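# Carry the tube rack to the next room's counter

## Task

Move the tube rack onto the counter in the adjoining room so that it stands upright with each tube seated all the way down in its hole. The rack and tubes must never touch the floor, and the door between the rooms swings shut on its own. The robot must not tip over or finish leaning. The result only counts if it stays in place without the robot holding it, so release the rack and back away at the end.

## Robot and tools

Robot: a Hello Robot Stretch 3. It has a two-wheeled base 0.33 m long and 0.34 m wide, a lift riding on a vertical mast, and a single telescoping arm that reaches out to the robot's RIGHT side. The arm cannot reach forward, so you drive the base to move the gripper forward or back. On-the-spot turns pivot about the point between the drive wheels, 0.05 m behind the front edge. With the arm pulled in and the wrist folded, a turn sweeps a radius of 0.28 m. An unfolded, level wrist sticks out past that circle.

Frames: the base frame has its origin on the floor between the drive wheels, x forward, y left, z up. hand_pose is reported in it, at the point where closed fingertips meet. With all wrist joints at zero, that hand frame has x up, y pointing back along the arm toward the mast, and z toward the rear. The odometry frame is where the base frame stood at the start of the scene.

execute_actions: arguments "actions" (a list holding one action, or empty to just read state and images) and "cameras" (head_camera, nav_camera, wrist_camera or all; omitted or null means all, [] means none). One action may hold "base", "joints", or both, plus optional "contact_limits"; their motions start together.
- base: exactly one key. translate_m is a relative straight drive in metres from the base's latest reported position, forward positive, -1 to 1. rotate_rad is a relative turn in radians, left (counter-clockwise seen from above) positive, -3.2 to 3.2. No sideways motion.
- joints: absolute targets by name, each a single number. lift_m 0 to 1.1 (arm height on mast); arm_m 0 to 0.52 (extension); wrist_yaw_rad -1.345 to 4.42 (0 along the arm, positive toward the front, 3.0 folds over the base); wrist_pitch_rad -1.57 to 0.451 (0 level, negative tips fingers down); wrist_roll_rad -2.911 to 2.911 (0 fingers side by side, level); gripper_m -0.089 to 0.179 (larger is wider; actual fingertip gap is smaller by about 0.007 nearly shut and 0.025 fully open, and zero below 0.007); head_pan_rad -3.953 to 1.73 (0 forward, positive left, -1.57 looks along the arm); head_tilt_rad -1.53 to 0.419 (negative looks down). Done tolerances: 0.004 for metres, 0.02 rad for yaw, roll and head, 0.05 for pitch. Any action is capped at 15 s.
- contact_limits: only arm_m, a motor effort percentage from 1 to 100 at which the arm motion halts (use negative sense when retracting). Lower is gentler; too low halts instantly; values above the maximum are cut.
Unknown keys or out-of-range numbers cause the whole call to be refused with no motion. A joint or base left out of an action may still be driving toward an earlier target. If a result reports a stop, the remaining motion calls in that same reply are skipped.

wait: "seconds" 0 to 10; commands nothing and returns state and images. zoom_image: "camera" and "region" [x0, y0, x1, y1] in pixels from the top-left, at most 504 by 504, on the latest full image. finished_scene: "scene" number; irreversible, and it reports success.

Result lines: base_status and joint_status say how each motion ended: done (for the base, wheels turned the full amount even if slipping), off_target (stopped short, may still be pushing), contact_stop, time_out, torque_fault (wrist servo off and limp for 10 s after sustained strain). After a stop the arm or lift goes slack until commanded again; a slack lift can sag under load or keep pressing. on_its_own lists uncommanded behaviour; its "held at" is a target, not a position. motor_effort is percent of max (positive toward larger joint values; positive wheel effort pushes forward), with a bracketed peak; readings carry fixed bias and noise. lidar_m: 12 horizontal ranges in metres from the base origin, 30-degree sectors starting straight ahead and going counter-clockwise (4th left, 7th behind, 10th right), scanning 0.17 m above the floor, 0.15 to 12 m, blind to clear objects and to table tops; "-" means nothing seen; the robot's own parts can hide sectors 5, 6, 9, 10 when the lift is low. wrist_depth_mm (45 to 1000) and head_depth_mm (280 to 4000, image sideways) are 7 by 7 grids of median depths from the top left. base_odometry counts wheel turns only; heading is -3.142 to 3.142, left positive. turned_by_wheels and turned_by_imu give turning since the previous result. base_tilt in degrees, forward and right positive, with a fixed offset up to about 4.

Speed: base moves fastest (0.30 m/s, 1.9 rad/s) only when stowed: lift_m under 0.30, arm_m under 0.03, wrist_yaw_rad over 2.54; otherwise 0.10 m/s and 0.63 rad/s.

Gripping: command gripper_m below the object's width to grasp; lower squeezes harder but a stall guard may weaken the hold. Release by going at least 0.02 above the contact value. Neither reading nor status confirms a grasp; check images.

Avoid: folding or unfolding the wrist unless lift_m is 0.32 to 0.95, wrist_pitch_rad -0.4 and roll near 0 (once folded, lift may drop to 0.25); with yaw below -0.4 keep pitch at -0.5 or lower. Pushing the arm into something rigid with the gripper above about 0.45 m can tip the robot, more so with a high contact limit or a repeat push. Driving while holding or hooking something fixed, or snagging furniture (especially reversing), can tip it; reverse the last move in small steps, pull the gripper free, and lower lift to about 0.2 if still leaning. The base, wrist and head do not stop on contact. Avoid drops, slams and hard hits, and expect loose objects to be nudged occasionally. The simulation keeps running while you reason, holding your last command.

Each tool is called by a JSON object that holds its "method" and its "body".

## Session

I'll start by checking the robot's state and what the cameras see.

{"method": "execute_actions", "body": {"actions": []}}

Scene clock: 0.00 s.
base_odometry: x=+0.000 y=+0.000 heading=+0.000 (m, m, rad; odometry frame)
turned_by_wheels: +0.000 (rad since the last result)
turned_by_imu: +0.000 (rad since the last result)
base_tilt: forward=+1.5 right=-1.7 (deg)
lidar_m: 0.69 0.70 0.78 0.70 0.70 0.85 1.83 3.07 1.68 1.82 1.23 0.77
head_depth_mm: 686 695 701 710 718 726 735 / 670 680 685 694 701 708 718 / 657 665 672 679 687 695 702 / 643 652 658 665 672 679 686 / 632 639 645 652 659 665 671 / 620 625 631 638 645 651 658 / 607 613 619 624 632 639 645
base_status: not commanded
joint_positions: lift_m=+0.319 arm_m=-0.003 wrist_yaw_rad=+2.904 wrist_pitch_rad=-0.533 wrist_roll_rad=-0.001 gripper_m=+0.037 head_pan_rad=-0.013 head_tilt_rad=-0.010
joint_status: not commanded
motor_effort: left_wheel=+1 right_wheel=+0 lift_m=+35 arm_m=-1 wrist_yaw_rad=-1 wrist_pitch_rad=+7 wrist_roll_rad=+0 gripper_m=+0 head_pan_rad=+0 head_tilt_rad=+2 (%)
hand_pose: x=+0.0279 y=+0.0604 z=+0.3064 quat_wxyz=(+0.266, +0.699, +0.104, +0.656) (m; base frame)
wrist_depth_mm: - 618 659 736 839 742 569 / 587 - 742 792 929 779 594 / 653 - 785 845 825 760 615 / 684 674 681 689 659 669 612 / 584 588 593 583 578 547 548 / 509 520 - - 480 473 478 / 451 - - - 421 419 414
pictures: head_camera (sideways: a quarter turn clockwise sets it upright), nav_camera (sideways: a quarter turn counterclockwise sets it upright), wrist_camera
Images, in order (width x height): head_camera 896x504, nav_camera 672x504, wrist_camera 644x364.

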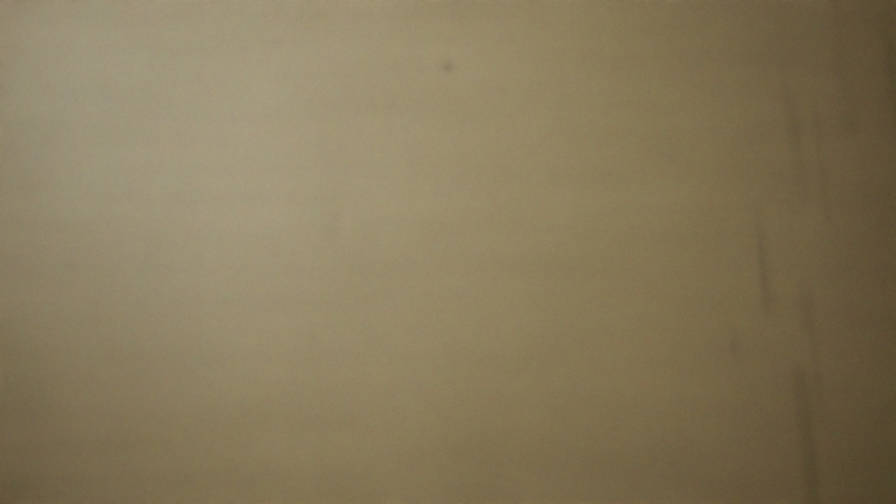

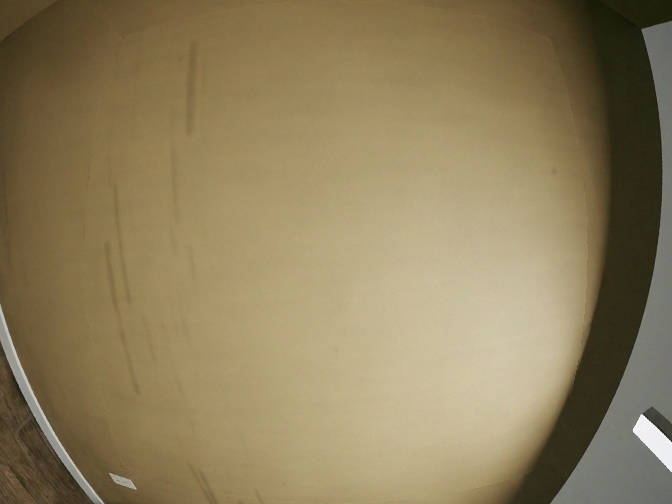

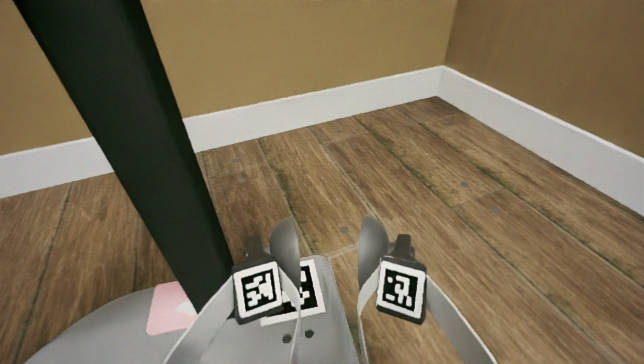

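{"method": "execute_actions", "body": {"actions": [{"joints": {"head_pan_rad": -2.2, "head_tilt_rad": -0.35}}], "cameras": ["head_camera", "nav_camera"]}}

Scene clock: 1.67 s.
base_odometry: x=+0.000 y=+0.000 heading=+0.000 (m, m, rad; odometry frame)
turned_by_wheels: +0.000 (rad since the last result)
turned_by_imu: +0.000 (rad since the last result)
base_tilt: forward=+1.5 right=-1.6 (deg)
lidar_m: 0.69 0.70 0.77 0.70 0.70 0.85 1.83 3.06 1.69 1.82 1.23 0.77
head_depth_mm: 2989 3130 3291 3378 2420 1841 1486 / 2849 3111 3418 3518 2411 1840 1486 / 2541 2743 2967 3121 2399 1845 1491 / 2317 2461 2585 2838 2407 1841 1489 / 2113 2244 1689 2565 2299 1828 1487 / 1933 2052 1674 2234 2210 1824 1483 / 1803 1892 1657 2107 2183 1826 1483
base_status: not commanded
joint_positions: lift_m=+0.319 arm_m=-0.003 wrist_yaw_rad=+2.904 wrist_pitch_rad=-0.533 wrist_roll_rad=-0.001 gripper_m=+0.037 head_pan_rad=-2.193 head_tilt_rad=-0.346
joint_status: all done
motor_effort: left_wheel=+1(1) right_wheel=+0(0) lift_m=+34(34) arm_m=-1(0) wrist_yaw_rad=+0(0) wrist_pitch_rad=+7(7) wrist_roll_rad=+0(0) gripper_m=-1(0) head_pan_rad=-3(37) head_tilt_rad=-2(20) (%)
hand_pose: x=+0.0279 y=+0.0604 z=+0.3064 quat_wxyz=(+0.266, +0.699, +0.104, +0.656) (m; base frame)
wrist_depth_mm: - 632 667 744 828 731 580 / 587 - 736 816 905 764 596 / 647 - 793 801 831 768 617 / 680 690 698 683 676 663 612 / 587 578 592 589 579 550 542 / 501 520 - - 497 483 472 / 456 - - - 424 419 415
pictures: head_camera (sideways: a quarter turn clockwise sets it upright), nav_camera (sideways: a quarter turn counterclockwise sets it upright)
Images, in order (width x height): head_camera 896x504, nav_camera 672x504.

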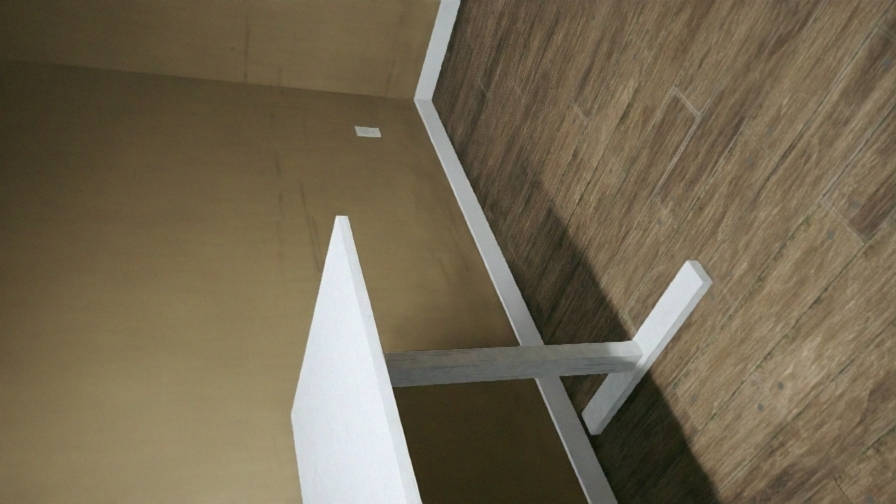

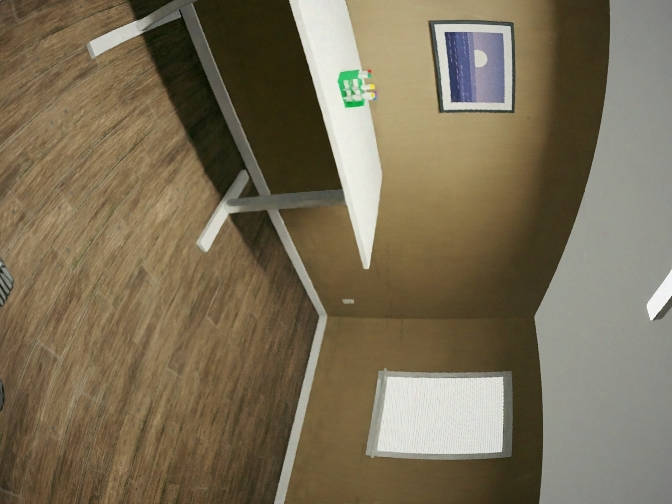

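{"method": "execute_actions", "body": {"actions": [{"joints": {"head_pan_rad": -1.6, "head_tilt_rad": -0.35}}], "cameras": ["head_camera", "nav_camera"]}}

{"method": "execute_actions", "body": {"actions": [{"joints": {"head_pan_rad": -3.4, "head_tilt_rad": -0.3}}], "cameras": ["head_camera", "nav_camera"]}}

Scene clock: 2.73 s.
base_odometry: x=+0.000 y=+0.000 heading=+0.000 (m, m, rad; odometry frame)
turned_by_wheels: +0.000 (rad since the last result)
turned_by_imu: +0.000 (rad since the last result)
base_tilt: forward=+1.5 right=-1.7 (deg)
lidar_m: 0.69 0.70 0.78 0.70 0.70 0.85 1.83 3.07 1.69 1.82 1.23 0.77
head_depth_mm: 1723 1848 1709 2152 2273 1842 1490 / 1673 1807 1704 2088 2221 1837 1484 / 1636 1766 1379 2050 2189 1827 1487 / 1599 1731 1675 1991 2135 1838 1490 / 1578 1692 1672 1944 2104 1836 1480 / 1554 1650 1667 1895 2022 1829 1480 / 1529 1616 1656 1419 1969 1713 1444
base_status: not commanded
joint_positions: lift_m=+0.319 arm_m=-0.003 wrist_yaw_rad=+2.904 wrist_pitch_rad=-0.533 wrist_roll_rad=-0.001 gripper_m=+0.037 head_pan_rad=-1.607 head_tilt_rad=-0.346
joint_status: all done
motor_effort: left_wheel=+1(1) right_wheel=+0(0) lift_m=+35(34) arm_m=-1(1) wrist_yaw_rad=+0(1) wrist_pitch_rad=+7(7) wrist_roll_rad=+0(0) gripper_m=+0(0) head_pan_rad=+2(30) head_tilt_rad=-3(2) (%)
hand_pose: x=+0.0279 y=+0.0604 z=+0.3064 quat_wxyz=(+0.266, +0.699, +0.104, +0.656) (m; base frame)
wrist_depth_mm: - 604 670 747 820 746 573 / 584 - 757 814 920 784 593 / 646 - 773 797 832 753 610 / 672 689 713 687 674 651 608 / 574 582 591 581 583 560 553 / 515 513 - - 490 479 474 / 450 - - - 414 414 414
pictures: head_camera (sideways: a quarter turn clockwise sets it upright), nav_camera (sideways: a quarter turn counterclockwise sets it upright)
Images, in order (width x height): head_camera 896x504, nav_camera 672x504.

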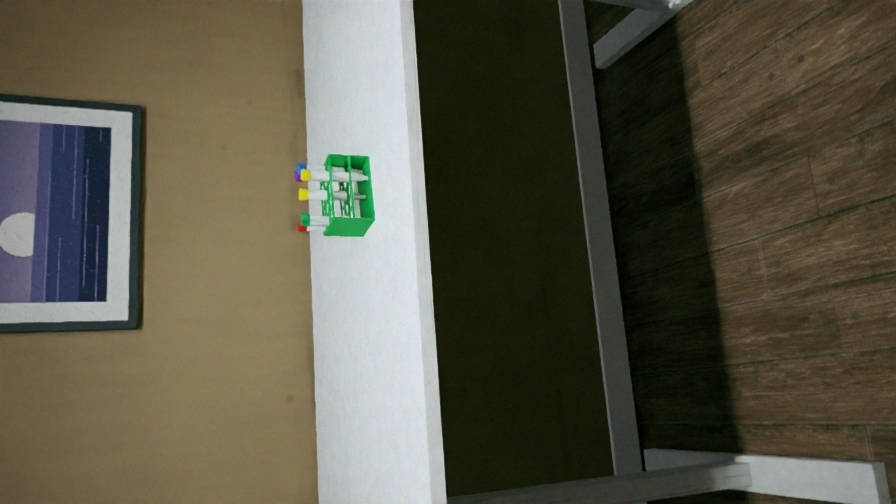

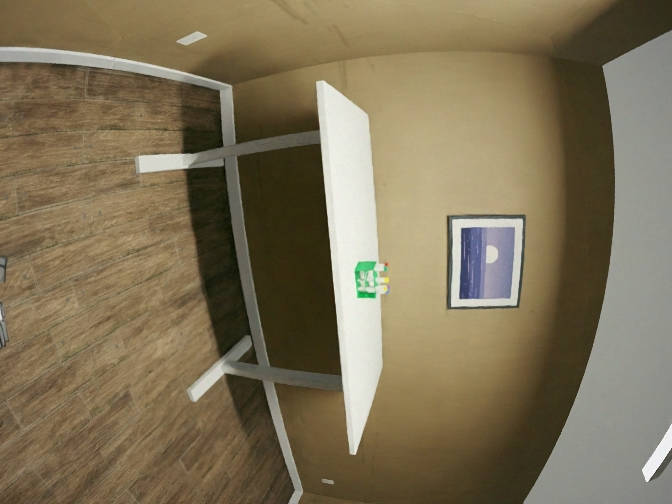

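Scene clock: 4.13 s.
base_odometry: x=+0.000 y=+0.000 heading=+0.000 (m, m, rad; odometry frame)
turned_by_wheels: +0.000 (rad since the last result)
turned_by_imu: +0.000 (rad since the last result)
base_tilt: forward=+1.6 right=-1.7 (deg)
lidar_m: 0.69 0.70 0.78 0.70 0.70 0.85 1.83 3.07 1.69 1.82 1.23 0.77
head_depth_mm: 905 934 969 1000 1045 1085 1131 / 1030 1071 1115 1166 1219 1280 1344 / 1197 1255 1318 1388 1463 1550 1498 / 1600 1697 1793 1913 2023 1849 1539 / 1999 2117 2289 2443 2431 1908 1534 / 2338 2578 2849 3144 2552 1902 1531 / 2665 2803 2960 3127 2548 1914 1530
base_status: not commanded
joint_positions: lift_m=+0.319 arm_m=-0.003 wrist_yaw_rad=+2.904 wrist_pitch_rad=-0.533 wrist_roll_rad=-0.001 gripper_m=+0.037 head_pan_rad=-3.393 head_tilt_rad=-0.310
joint_status: all done
motor_effort: left_wheel=+2(1) right_wheel=+0(0) lift_m=+34(35) arm_m=-1(1) wrist_yaw_rad=+0(0) wrist_pitch_rad=+7(7) wrist_roll_rad=+0(0) gripper_m=+0(0) head_pan_rad=-3(39) head_tilt_rad=+3(5) (%)
hand_pose: x=+0.0279 y=+0.0604 z=+0.3064 quat_wxyz=(+0.266, +0.699, +0.104, +0.656) (m; base frame)
wrist_depth_mm: - 625 645 761 829 740 571 / 590 - 712 808 931 760 595 / 664 - 766 839 823 750 630 / 688 686 689 686 670 669 620 / 589 587 592 587 582 561 541 / 505 502 - - 497 474 470 / 458 - - - 425 419 418
pictures: head_camera (sideways: a quarter turn clockwise sets it upright), nav_camera (sideways: a quarter turn counterclockwise sets it upright)
Images, in order (width x height): head_camera 896x504, nav_camera 672x504.

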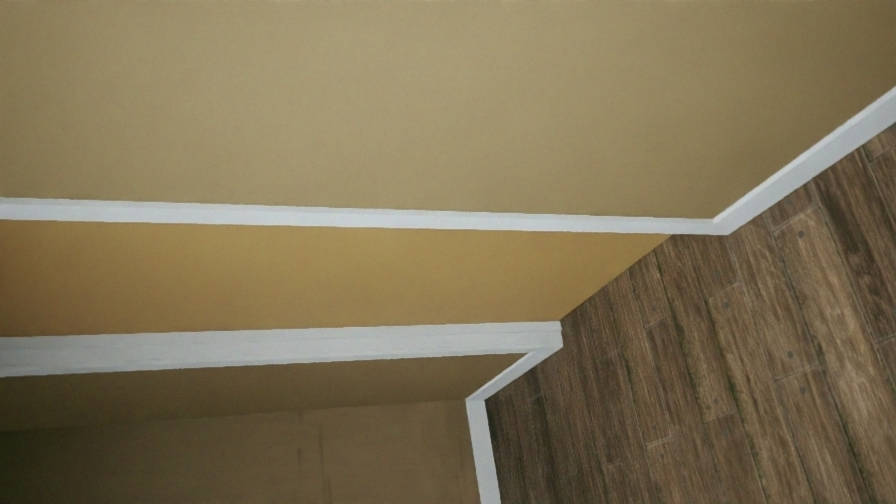

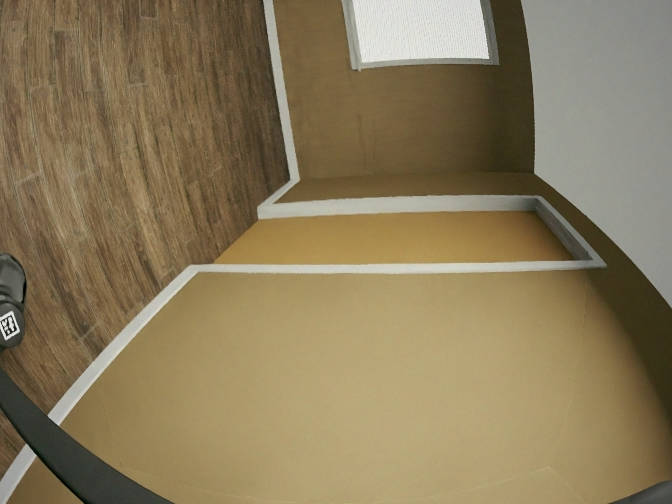

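{"method": "execute_actions", "body": {"actions": [{"base": {"rotate_rad": 0.19}, "joints": {"head_pan_rad": -1.9, "head_tilt_rad": -0.3, "lift_m": 0.28}}], "cameras": ["head_camera"]}}

Scene clock: 6.97 s.
base_odometry: x=+0.000 y=+0.000 heading=+0.190 (m, m, rad; odometry frame)
turned_by_wheels: +0.190 (rad since the last result)
turned_by_imu: +0.188 (rad since the last result)
base_tilt: forward=+1.5 right=-1.7 (deg)
lidar_m: 0.69 0.72 0.72 0.70 0.73 1.00 2.81 2.57 1.70 1.37 0.98 0.72
head_depth_mm: 1855 1995 2065 1728 2246 1899 1533 / 1797 1914 1985 2199 2344 1930 1532 / 1732 1840 1905 2099 2257 1920 1532 / 1662 1784 1838 1317 2176 1920 1540 / 1619 1723 1788 1311 2083 1920 1528 / 1561 1670 1747 1303 2015 1910 1530 / 1544 1622 1701 1193 1947 1906 1530
base_status: done
joint_positions: lift_m=+0.281 arm_m=-0.003 wrist_yaw_rad=+2.904 wrist_pitch_rad=-0.533 wrist_roll_rad=-0.001 gripper_m=+0.037 head_pan_rad=-1.907 head_tilt_rad=-0.309
joint_status: all done
motor_effort: left_wheel=-3(10) right_wheel=+2(7) lift_m=+18(29) arm_m=-1(1) wrist_yaw_rad=+0(0) wrist_pitch_rad=+7(7) wrist_roll_rad=+0(0) gripper_m=+0(1) head_pan_rad=+3(35) head_tilt_rad=+2(2) (%)
hand_pose: x=+0.0279 y=+0.0604 z=+0.2683 quat_wxyz=(+0.266, +0.699, +0.104, +0.656) (m; base frame)
wrist_depth_mm: - 626 665 691 746 789 629 / 647 - 729 770 813 869 653 / 702 - 770 773 759 744 647 / 648 642 635 615 620 598 606 / 537 535 532 542 529 500 496 / 469 - - - 435 434 423 / - - - - 383 381 379
pictures: head_camera (sideways: a quarter turn clockwise sets it upright)
Images, in order (width x height): head_camera 896x504.

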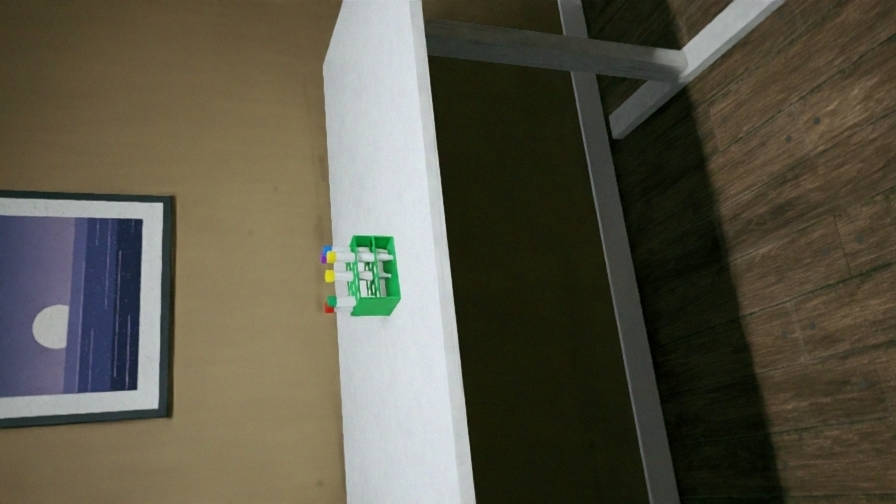

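{"method": "zoom_image", "body": {"camera": "head_camera", "region": [300, 215, 420, 335]}}

Region (300, 215, 420, 335) of head_camera's 896x504 image, scaled by 4.200, with more detail than that image has.

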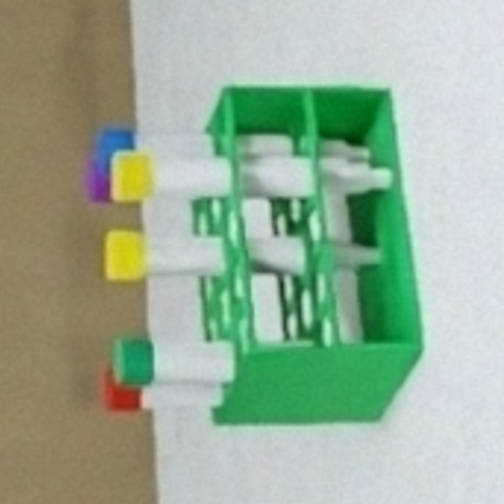

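{"method": "execute_actions", "body": {"actions": [{"base": {"rotate_rad": 0.84}, "joints": {"head_pan_rad": -0.8}}], "cameras": []}}

{"method": "execute_actions", "body": {"actions": [{"base": {"translate_m": -0.75}, "joints": {"head_pan_rad": 1.43, "head_tilt_rad": -0.15}}], "cameras": ["head_camera", "nav_camera"]}}

Scene clock: 10.40 s.
base_odometry: x=+0.000 y=+0.000 heading=+1.030 (m, m, rad; odometry frame)
turned_by_wheels: +0.840 (rad since the last result)
turned_by_imu: +0.835 (rad since the last result)
base_tilt: forward=+1.5 right=-1.7 (deg)
lidar_m: 0.79 0.70 0.70 0.84 1.74 3.06 1.69 1.82 1.28 0.78 0.69 0.69
head_depth_mm: 569 604 642 684 734 792 856 / 571 604 644 686 736 793 858 / 572 607 643 688 738 796 863 / 574 608 646 690 741 798 868 / 575 609 650 693 742 800 870 / 577 612 651 695 744 803 874 / 579 613 652 697 749 809 876
base_status: done
joint_positions: lift_m=+0.281 arm_m=-0.003 wrist_yaw_rad=+2.904 wrist_pitch_rad=-0.533 wrist_roll_rad=-0.001 gripper_m=+0.037 head_pan_rad=-0.807 head_tilt_rad=-0.309
joint_status: all done
motor_effort: left_wheel=-2(12) right_wheel=+3(8) lift_m=+18(18) arm_m=-1(1) wrist_yaw_rad=+0(0) wrist_pitch_rad=+7(7) wrist_roll_rad=+0(0) gripper_m=+0(0) head_pan_rad=+3(36) head_tilt_rad=+3(3) (%)
hand_pose: x=+0.0279 y=+0.0604 z=+0.2683 quat_wxyz=(+0.266, +0.699, +0.104, +0.656) (m; base frame)
wrist_depth_mm: - - - 812 712 584 515 / - - - 902 755 643 556 / 832 - 797 774 751 674 598 / 668 622 622 610 608 602 602 / 527 540 547 538 524 514 499 / 470 - - - 448 433 438 / - - - - 386 380 377
pictures: none
No camera images: the call's "cameras" was empty. Leave "cameras" out to get every camera's image.

Scene clock: 14.67 s.
base_odometry: x=-0.386 y=-0.643 heading=+1.030 (m, m, rad; odometry frame)
turned_by_wheels: +0.000 (rad since the last result)
turned_by_imu: -0.003 (rad since the last result)
base_tilt: forward=+1.4 right=-1.7 (deg)
lidar_m: 1.41 1.25 1.26 1.48 2.57 2.33 0.95 1.26 1.27 1.05 1.19 1.19
head_depth_mm: 1171 1206 1246 1278 1315 1362 1402 / 1246 1284 1332 1376 1419 1468 1527 / 1427 1366 1418 1470 1526 1584 1627 / 1541 1594 1658 1717 1784 1858 1785 / 1664 1730 1812 1877 1955 2055 1794 / 1822 1895 1988 2068 2186 2227 1795 / 1911 1976 2058 2160 2276 2253 1788
base_status: done
joint_positions: lift_m=+0.281 arm_m=-0.003 wrist_yaw_rad=+2.904 wrist_pitch_rad=-0.533 wrist_roll_rad=-0.001 gripper_m=+0.037 head_pan_rad=+1.423 head_tilt_rad=-0.161
joint_status: all done
motor_effort: left_wheel=-2(15) right_wheel=+2(6) lift_m=+18(18) arm_m=-1(1) wrist_yaw_rad=+0(1) wrist_pitch_rad=+7(7) wrist_roll_rad=+0(0) gripper_m=+0(0) head_pan_rad=+2(35) head_tilt_rad=+3(14) (%)
hand_pose: x=+0.0279 y=+0.0604 z=+0.2683 quat_wxyz=(+0.266, +0.699, +0.104, +0.656) (m; base frame)
wrist_depth_mm: - - - - - - 932 / - - - - - 974 904 / 820 - 780 775 764 750 729 / 635 618 635 636 616 607 595 / 548 533 541 539 531 502 510 / 480 - - - 442 439 429 / - - - - 381 387 378
pictures: head_camera (sideways: a quarter turn clockwise sets it upright), nav_camera (sideways: a quarter turn counterclockwise sets it upright)
Images, in order (width x height): head_camera 896x504, nav_camera 672x504.

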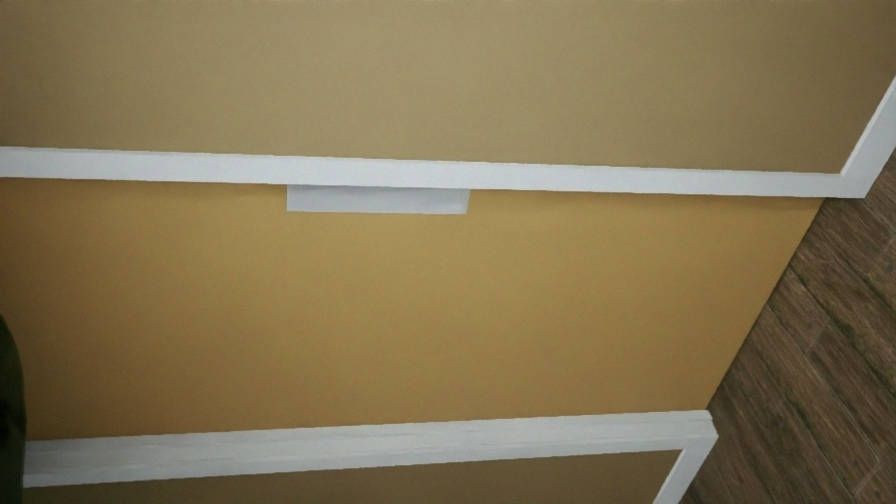

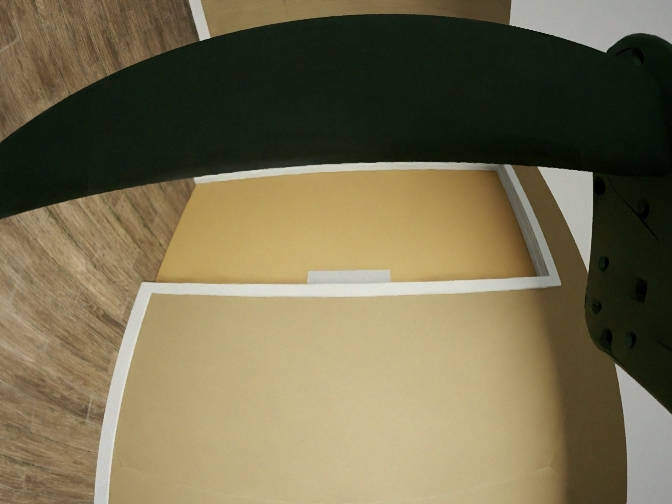

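{"method": "execute_actions", "body": {"actions": [{"base": {"rotate_rad": -0.69}, "joints": {"head_pan_rad": -1.6, "head_tilt_rad": -0.45, "lift_m": 0.9, "wrist_pitch_rad": -0.4}}], "cameras": ["head_camera", "nav_camera"]}}

Scene clock: 22.50 s.
base_odometry: x=-0.386 y=-0.643 heading=+0.340 (m, m, rad; odometry frame)
turned_by_wheels: -0.690 (rad since the last result)
turned_by_imu: -0.689 (rad since the last result)
base_tilt: forward=+1.5 right=-1.8 (deg)
lidar_m: 1.19 1.30 1.26 1.25 1.37 2.15 2.56 1.57 0.95 1.26 1.05 1.20
head_depth_mm: 1054 1135 1148 755 563 1599 1477 / 1066 1151 1148 755 560 1614 1450 / 1075 1159 1145 718 581 1631 1407 / 1091 1180 1137 698 581 1647 1409 / 1102 1193 1131 714 578 1652 1419 / 1114 1200 1127 746 599 1648 1404 / 1130 1222 1125 743 599 1644 1370
base_status: done
joint_positions: lift_m=+0.899 arm_m=-0.003 wrist_yaw_rad=+2.904 wrist_pitch_rad=-0.421 wrist_roll_rad=-0.001 gripper_m=+0.037 head_pan_rad=-1.593 head_tilt_rad=-0.445
joint_status: all done
motor_effort: left_wheel=+5(15) right_wheel=-2(7) lift_m=+50(52) arm_m=-1(2) wrist_yaw_rad=+0(1) wrist_pitch_rad=+12(14) wrist_roll_rad=+0(0) gripper_m=+0(1) head_pan_rad=-3(36) head_tilt_rad=-2(18) (%)
hand_pose: x=+0.0315 y=+0.0755 z=+0.9113 quat_wxyz=(+0.229, +0.704, +0.065, +0.670) (m; base frame)
wrist_depth_mm: - - - - - - - / - - - - - - - / - - - - - - - / - - - - - - - / - - - - - - - / - - - - - - - / - - - - - - -
pictures: head_camera (sideways: a quarter turn clockwise sets it upright), nav_camera (sideways: a quarter turn counterclockwise sets it upright)
Images, in order (width x height): head_camera 896x504, nav_camera 672x504.

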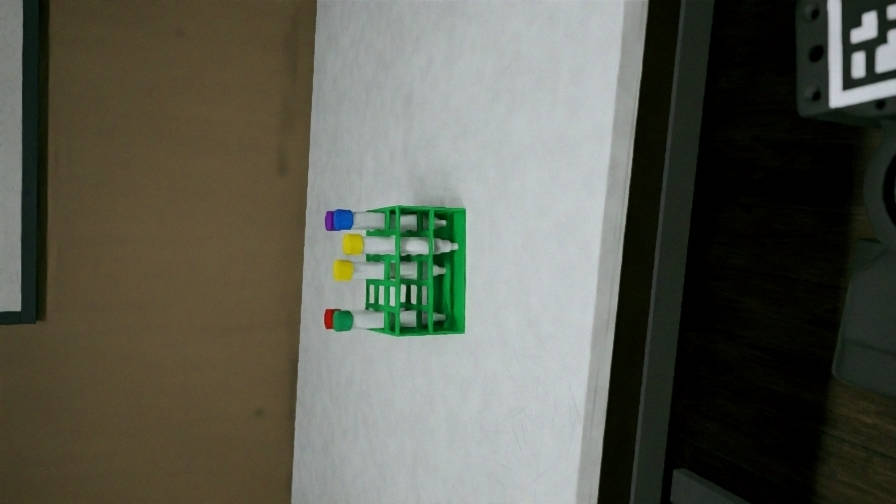

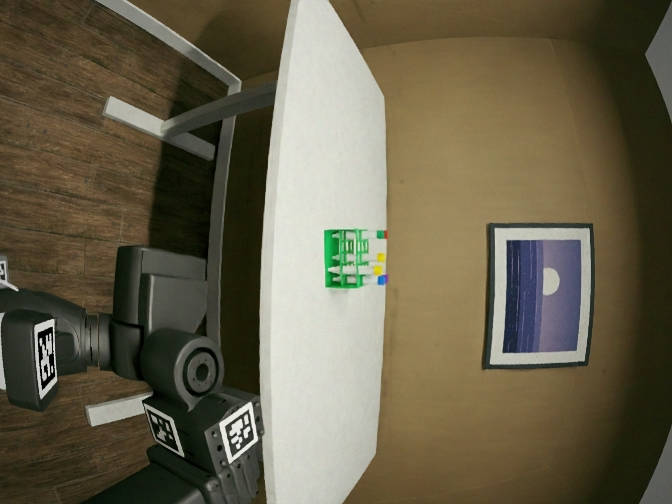

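{"method": "zoom_image", "body": {"camera": "head_camera", "region": [310, 185, 480, 355]}}

Region (310, 185, 480, 355) of head_camera's 896x504 image, scaled by 2.965, with more detail than that image has.

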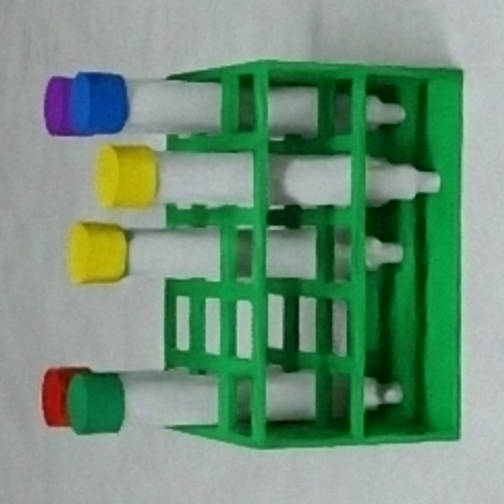

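{"method": "execute_actions", "body": {"actions": [{"joints": {"wrist_yaw_rad": 0.0, "lift_m": 0.95, "head_tilt_rad": -0.6}}]}}

Scene clock: 27.87 s.
base_odometry: x=-0.386 y=-0.643 heading=+0.340 (m, m, rad; odometry frame)
turned_by_wheels: +0.000 (rad since the last result)
turned_by_imu: -0.001 (rad since the last result)
base_tilt: forward=+1.5 right=-1.7 (deg)
lidar_m: 1.19 1.30 1.26 1.25 1.37 2.15 2.57 1.58 0.95 1.26 1.05 1.20
head_depth_mm: 1063 1120 779 586 - - - / 1070 1134 774 584 1668 - - / 1087 1145 740 583 - - - / 1103 1140 683 581 - - - / 1113 1136 703 600 1703 1456 1261 / 1122 1132 764 599 1737 1461 1257 / 1137 1126 762 598 1724 1462 1254
base_status: not commanded
joint_positions: lift_m=+0.949 arm_m=-0.003 wrist_yaw_rad=+0.003 wrist_pitch_rad=-0.421 wrist_roll_rad=-0.001 gripper_m=+0.037 head_pan_rad=-1.593 head_tilt_rad=-0.592
joint_status: all done
motor_effort: left_wheel=+4(4) right_wheel=-2(2) lift_m=+50(50) arm_m=-1(1) wrist_yaw_rad=-4(3) wrist_pitch_rad=+11(12) wrist_roll_rad=+0(0) gripper_m=-1(1) head_pan_rad=-3(3) head_tilt_rad=-4(15) (%)
hand_pose: x=-0.0208 y=-0.3662 z=+0.9615 quat_wxyz=(+0.692, +0.149, -0.691, -0.147) (m; base frame)
wrist_depth_mm: - 969 954 412 870 806 799 / 515 503 494 423 464 454 434 / 336 327 325 316 310 302 297 / - 820 276 259 245 233 226 / - - - - - - - / - - - - - - 734 / - - - - - - 880
pictures: head_camera (sideways: a quarter turn clockwise sets it upright), nav_camera (sideways: a quarter turn counterclockwise sets it upright), wrist_camera
Images, in order (width x height): head_camera 896x504, nav_camera 672x504, wrist_camera 644x364.

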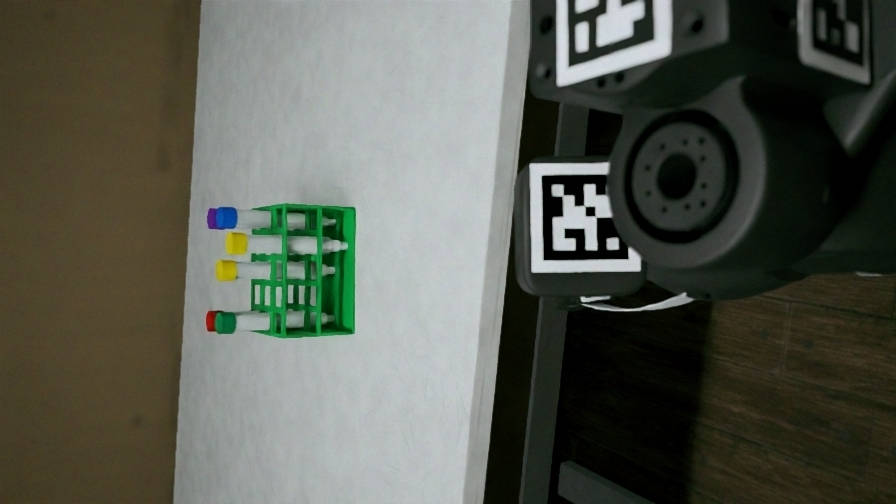

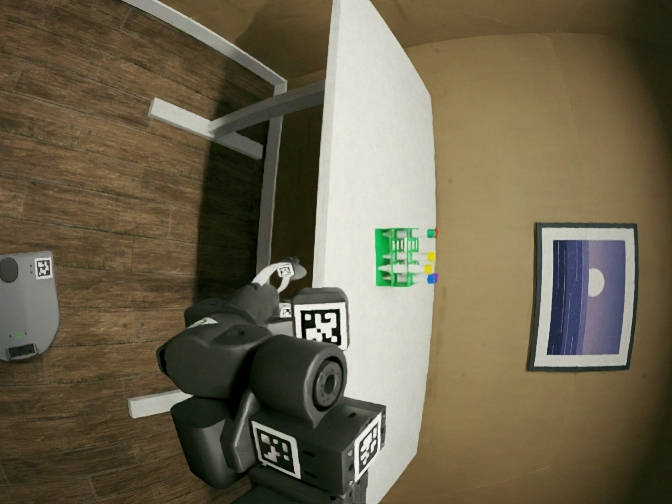

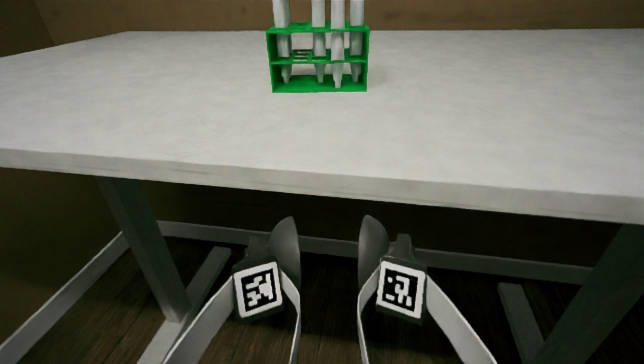

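{"method": "execute_actions", "body": {"actions": [{"joints": {"lift_m": 1.03, "wrist_pitch_rad": -0.5, "gripper_m": 0.179, "arm_m": 0.04}}], "cameras": ["wrist_camera"]}}

Scene clock: 30.57 s.
base_odometry: x=-0.386 y=-0.643 heading=+0.340 (m, m, rad; odometry frame)
turned_by_wheels: +0.000 (rad since the last result)
turned_by_imu: -0.001 (rad since the last result)
base_tilt: forward=+1.4 right=-1.8 (deg)
lidar_m: 1.19 1.30 1.25 1.25 1.37 2.14 2.56 1.58 0.95 1.27 1.05 1.20
head_depth_mm: 1063 - - - - 1408 1264 / 1072 1143 - - - 1436 1258 / 1085 1147 - - - - 1258 / 1099 1143 - - - 1430 1260 / 1112 1131 704 599 1706 1468 1257 / 1126 1130 764 620 1739 1463 1254 / 1139 1126 761 597 1715 1455 1255
base_status: not commanded
joint_positions: lift_m=+1.029 arm_m=+0.040 wrist_yaw_rad=+0.003 wrist_pitch_rad=-0.512 wrist_roll_rad=-0.001 gripper_m=+0.179 head_pan_rad=-1.593 head_tilt_rad=-0.592
joint_status: all done
motor_effort: left_wheel=+3(4) right_wheel=-2(2) lift_m=+50(51) arm_m=+2(6) wrist_yaw_rad=-2(4) wrist_pitch_rad=+6(12) wrist_roll_rad=+0(0) gripper_m=+0(86) head_pan_rad=-3(3) head_tilt_rad=-2(3) (%)
hand_pose: x=-0.0210 y=-0.3962 z=+1.0217 quat_wxyz=(+0.685, +0.180, -0.683, -0.178) (m; base frame)
wrist_depth_mm: - 925 880 434 798 794 766 / 583 571 569 405 541 525 514 / 429 417 417 403 392 392 392 / 335 328 328 320 316 311 306 / - 296 288 269 261 265 256 / - - - - - - 230 / - - - - - - -
pictures: wrist_camera
Images, in order (width x height): wrist_camera 644x364.

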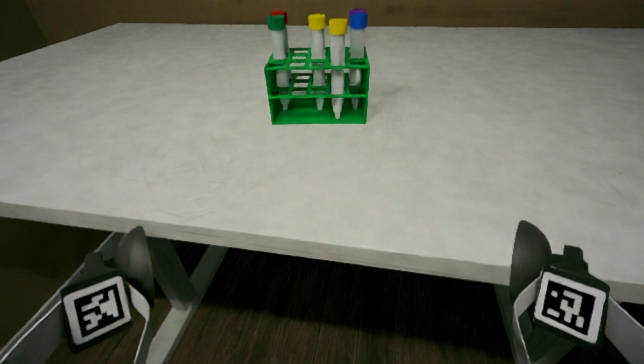

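{"method": "execute_actions", "body": {"actions": [{"joints": {"arm_m": 0.24, "head_tilt_rad": -0.45}}], "cameras": ["wrist_camera", "head_camera"]}}

Scene clock: 34.17 s.
base_odometry: x=-0.386 y=-0.643 heading=+0.340 (m, m, rad; odometry frame)
turned_by_wheels: +0.000 (rad since the last result)
turned_by_imu: -0.001 (rad since the last result)
base_tilt: forward=+1.5 right=-1.7 (deg)
lidar_m: 1.19 1.30 1.26 1.25 1.37 2.14 2.57 1.58 0.95 1.26 1.05 1.20
head_depth_mm: 1055 1112 - 735 552 1603 1369 / 1066 1121 - 701 572 1626 1368 / 1075 1137 - 698 570 1634 1366 / 1087 1171 - 639 569 1632 1366 / 1104 1191 1085 696 589 1634 1362 / 1113 1208 1080 725 589 1635 1357 / 1127 1227 1075 724 610 1617 1359
base_status: not commanded
joint_positions: lift_m=+1.029 arm_m=+0.240 wrist_yaw_rad=+0.002 wrist_pitch_rad=-0.512 wrist_roll_rad=-0.001 gripper_m=+0.179 head_pan_rad=-1.593 head_tilt_rad=-0.458
joint_status: all done
motor_effort: left_wheel=+4(4) right_wheel=-2(2) lift_m=+50(50) arm_m=+2(2) wrist_yaw_rad=-2(3) wrist_pitch_rad=+6(6) wrist_roll_rad=+0(0) gripper_m=+0(0) head_pan_rad=-3(3) head_tilt_rad=+3(14) (%)
hand_pose: x=-0.0212 y=-0.5962 z=+1.0217 quat_wxyz=(+0.685, +0.180, -0.683, -0.179) (m; base frame)
wrist_depth_mm: 814 783 753 703 699 664 638 / 597 575 526 514 492 522 510 / 419 416 375 236 376 389 381 / 328 325 270 236 301 313 307 / 274 271 262 259 256 262 254 / 234 229 225 227 222 219 220 / - 195 197 196 193 193 185
pictures: head_camera (sideways: a quarter turn clockwise sets it upright), wrist_camera
Images, in order (width x height): head_camera 896x504, wrist_camera 644x364.

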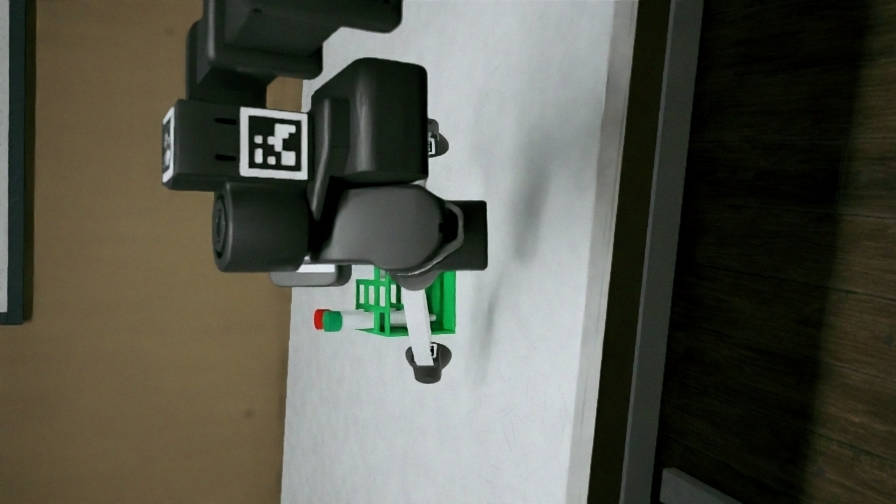

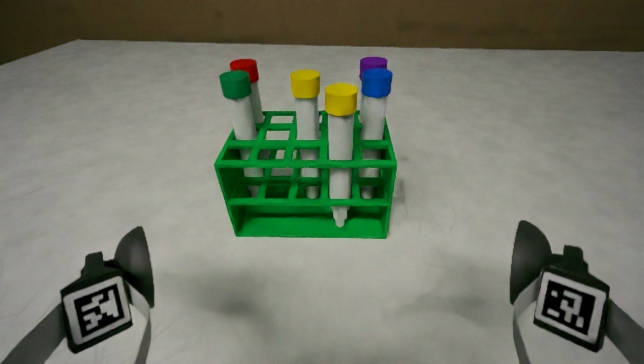

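{"method": "zoom_image", "body": {"camera": "wrist_camera", "region": [40, 200, 240, 364]}}

{"method": "zoom_image", "body": {"camera": "wrist_camera", "region": [440, 200, 640, 364]}}

{"method": "zoom_image", "body": {"camera": "wrist_camera", "region": [200, 45, 410, 255]}}

Region (40, 200, 240, 364) of wrist_camera's 644x364 image, scaled by 2.520; it fills the top 413 rows of this view, and the rest is white.

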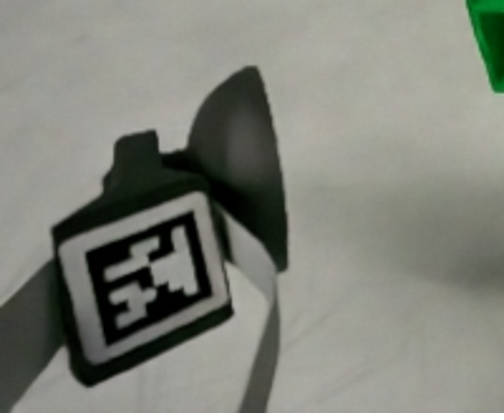

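Region (440, 200, 640, 364) of wrist_camera's 644x364 image, scaled by 2.520; it fills the top 413 rows of this view, and the rest is white.

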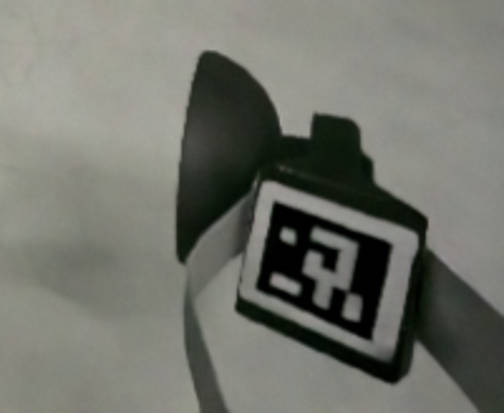

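Region (200, 45, 410, 255) of wrist_camera's 644x364 image, scaled by 2.400.

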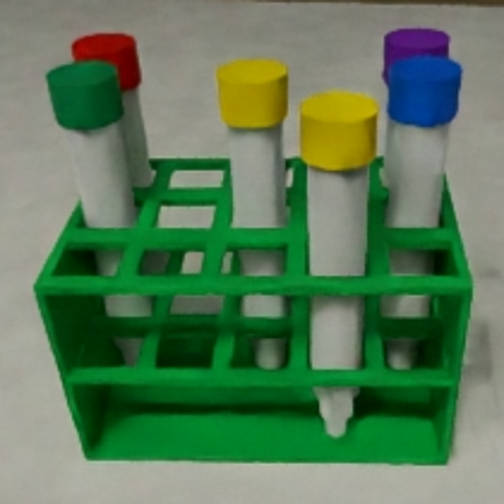

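{"method": "execute_actions", "body": {"actions": [{"base": {"translate_m": 0.018}, "joints": {"arm_m": 0.29, "lift_m": 1.012}}], "cameras": ["wrist_camera"]}}

Scene clock: 38.80 s.
base_odometry: x=-0.369 y=-0.637 heading=+0.340 (m, m, rad; odometry frame)
turned_by_wheels: +0.000 (rad since the last result)
turned_by_imu: -0.001 (rad since the last result)
base_tilt: forward=+1.5 right=-1.7 (deg)
lidar_m: 1.17 1.29 1.26 1.25 1.37 2.16 2.58 1.58 0.96 1.27 1.04 1.18
head_depth_mm: 1056 1123 - 702 552 1595 1365 / 1067 1131 1101 699 572 1621 1366 / 1083 1147 - 698 570 1639 1364 / 1087 1169 - 667 590 1637 1362 / 1106 1197 1084 696 590 1624 1363 / 1116 1207 1083 727 589 1626 1359 / 1131 1226 1074 723 610 1624 1357
base_status: done
joint_positions: lift_m=+1.013 arm_m=+0.290 wrist_yaw_rad=+0.002 wrist_pitch_rad=-0.512 wrist_roll_rad=-0.001 gripper_m=+0.179 head_pan_rad=-1.593 head_tilt_rad=-0.458
joint_status: all done
motor_effort: left_wheel=+4(10) right_wheel=-2(2) lift_m=+18(44) arm_m=+2(1) wrist_yaw_rad=-2(2) wrist_pitch_rad=+7(7) wrist_roll_rad=+0(0) gripper_m=+0(0) head_pan_rad=-3(3) head_tilt_rad=+3(3) (%)
hand_pose: x=-0.0212 y=-0.6462 z=+1.0048 quat_wxyz=(+0.685, +0.180, -0.683, -0.179) (m; base frame)
wrist_depth_mm: 781 739 702 679 632 608 596 / 542 533 481 497 184 479 466 / 388 383 338 204 176 354 347 / 302 298 203 184 175 284 278 / 249 247 227 207 202 239 233 / 216 209 208 204 204 203 203 / - 178 181 178 178 177 169
pictures: wrist_camera
Images, in order (width x height): wrist_camera 644x364.

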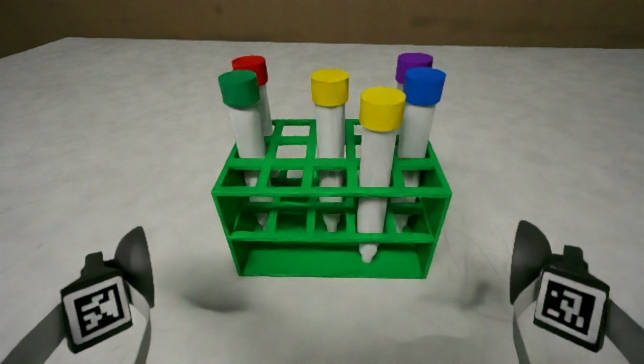

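{"method": "execute_actions", "body": {"actions": [{"joints": {"arm_m": 0.362}, "contact_limits": {"arm_m": 12}}], "cameras": ["wrist_camera", "head_camera"]}}

Scene clock: 41.10 s.
base_odometry: x=-0.369 y=-0.637 heading=+0.340 (m, m, rad; odometry frame)
turned_by_wheels: +0.000 (rad since the last result)
turned_by_imu: -0.001 (rad since the last result)
base_tilt: forward=+1.4 right=-1.7 (deg)
lidar_m: 1.17 1.28 1.26 1.25 1.36 2.16 2.58 1.57 0.96 1.27 1.04 1.18
head_depth_mm: 1054 1123 - 704 553 1599 1368 / 1063 1130 1025 734 571 1619 1376 / 1079 1133 - 717 570 1635 1363 / 1091 1164 - 697 589 1629 1366 / 1098 1194 1124 723 589 1634 1356 / 1113 1213 1082 725 588 1636 1361 / 1131 1228 1079 724 610 1626 1355
base_status: not commanded
joint_positions: lift_m=+1.013 arm_m=+0.362 wrist_yaw_rad=+0.002 wrist_pitch_rad=-0.512 wrist_roll_rad=-0.001 gripper_m=+0.179 head_pan_rad=-1.593 head_tilt_rad=-0.458
joint_status: all done
motor_effort: left_wheel=+4(4) right_wheel=-2(2) lift_m=+18(18) arm_m=+3(0) wrist_yaw_rad=-2(1) wrist_pitch_rad=+7(6) wrist_roll_rad=+0(0) gripper_m=+0(0) head_pan_rad=-3(3) head_tilt_rad=+3(3) (%)
contact_limits: arm_m 12 (drawing in: default 17, maximum 28; extending or still: default 22, maximum 36)
hand_pose: x=-0.0212 y=-0.7182 z=+1.0048 quat_wxyz=(+0.685, +0.180, -0.683, -0.179) (m; base frame)
wrist_depth_mm: 711 683 651 613 575 559 542 / 529 525 508 502 490 478 465 / 387 378 139 368 323 353 348 / 305 300 144 120 110 270 279 / 247 248 137 134 87 238 232 / 214 126 150 150 112 137 201 / - 174 138 133 129 124 169
pictures: head_camera (sideways: a quarter turn clockwise sets it upright), wrist_camera
Images, in order (width x height): head_camera 896x504, wrist_camera 644x364.

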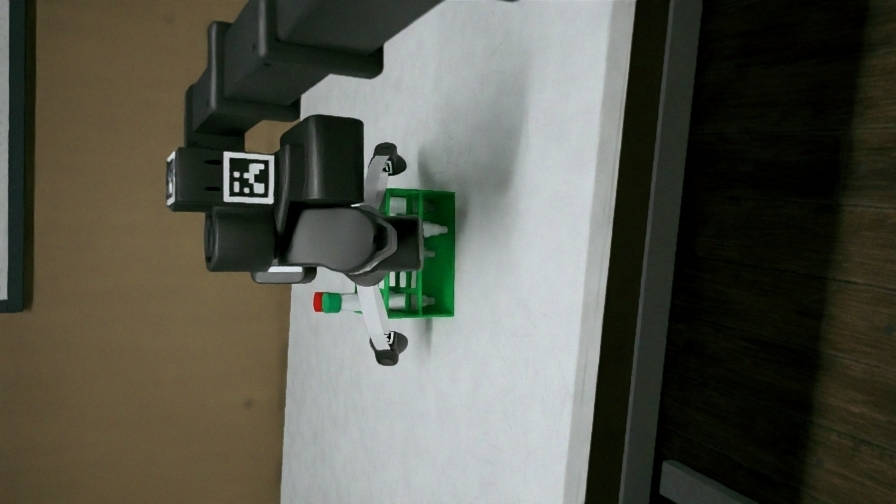

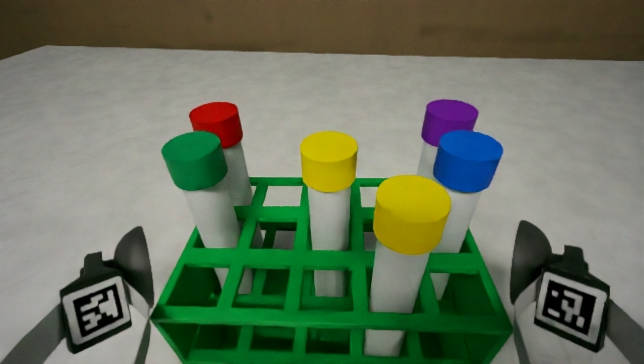

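{"method": "zoom_image", "body": {"camera": "head_camera", "region": [290, 130, 530, 380]}}

{"method": "zoom_image", "body": {"camera": "wrist_camera", "region": [60, 200, 260, 364]}}

{"method": "zoom_image", "body": {"camera": "wrist_camera", "region": [420, 200, 620, 364]}}

Region (290, 130, 530, 380) of head_camera's 896x504 image, scaled by 2.016, with more detail than that image has; it fills the left 484 columns of this view, and the rest is white.

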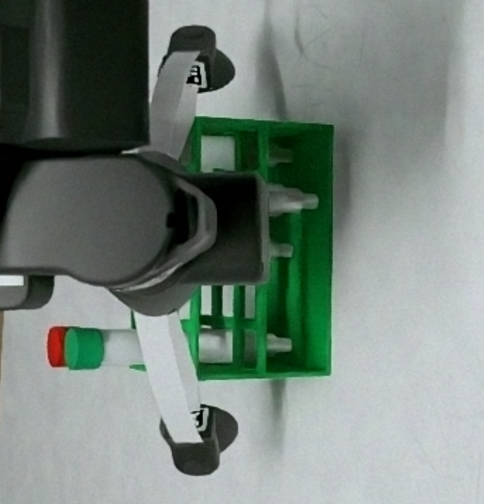

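Region (60, 200, 260, 364) of wrist_camera's 644x364 image, scaled by 2.520; it fills the top 413 rows of this view, and the rest is white.

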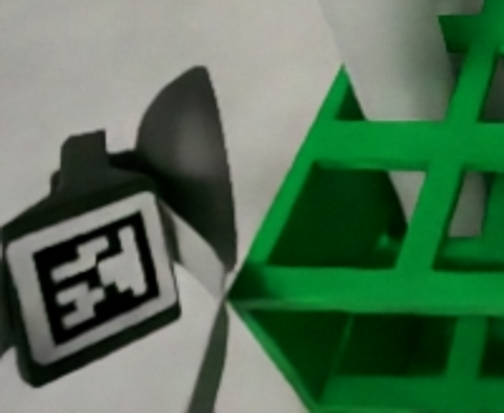

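Region (420, 200, 620, 364) of wrist_camera's 644x364 image, scaled by 2.520; it fills the top 413 rows of this view, and the rest is white.

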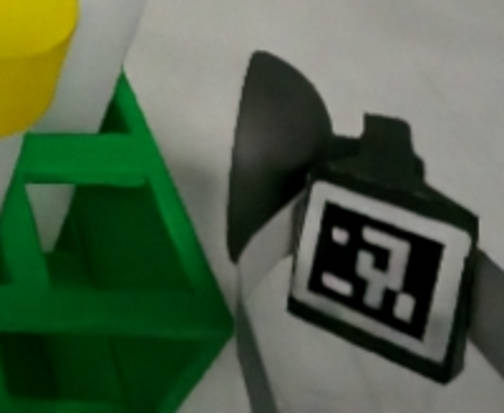

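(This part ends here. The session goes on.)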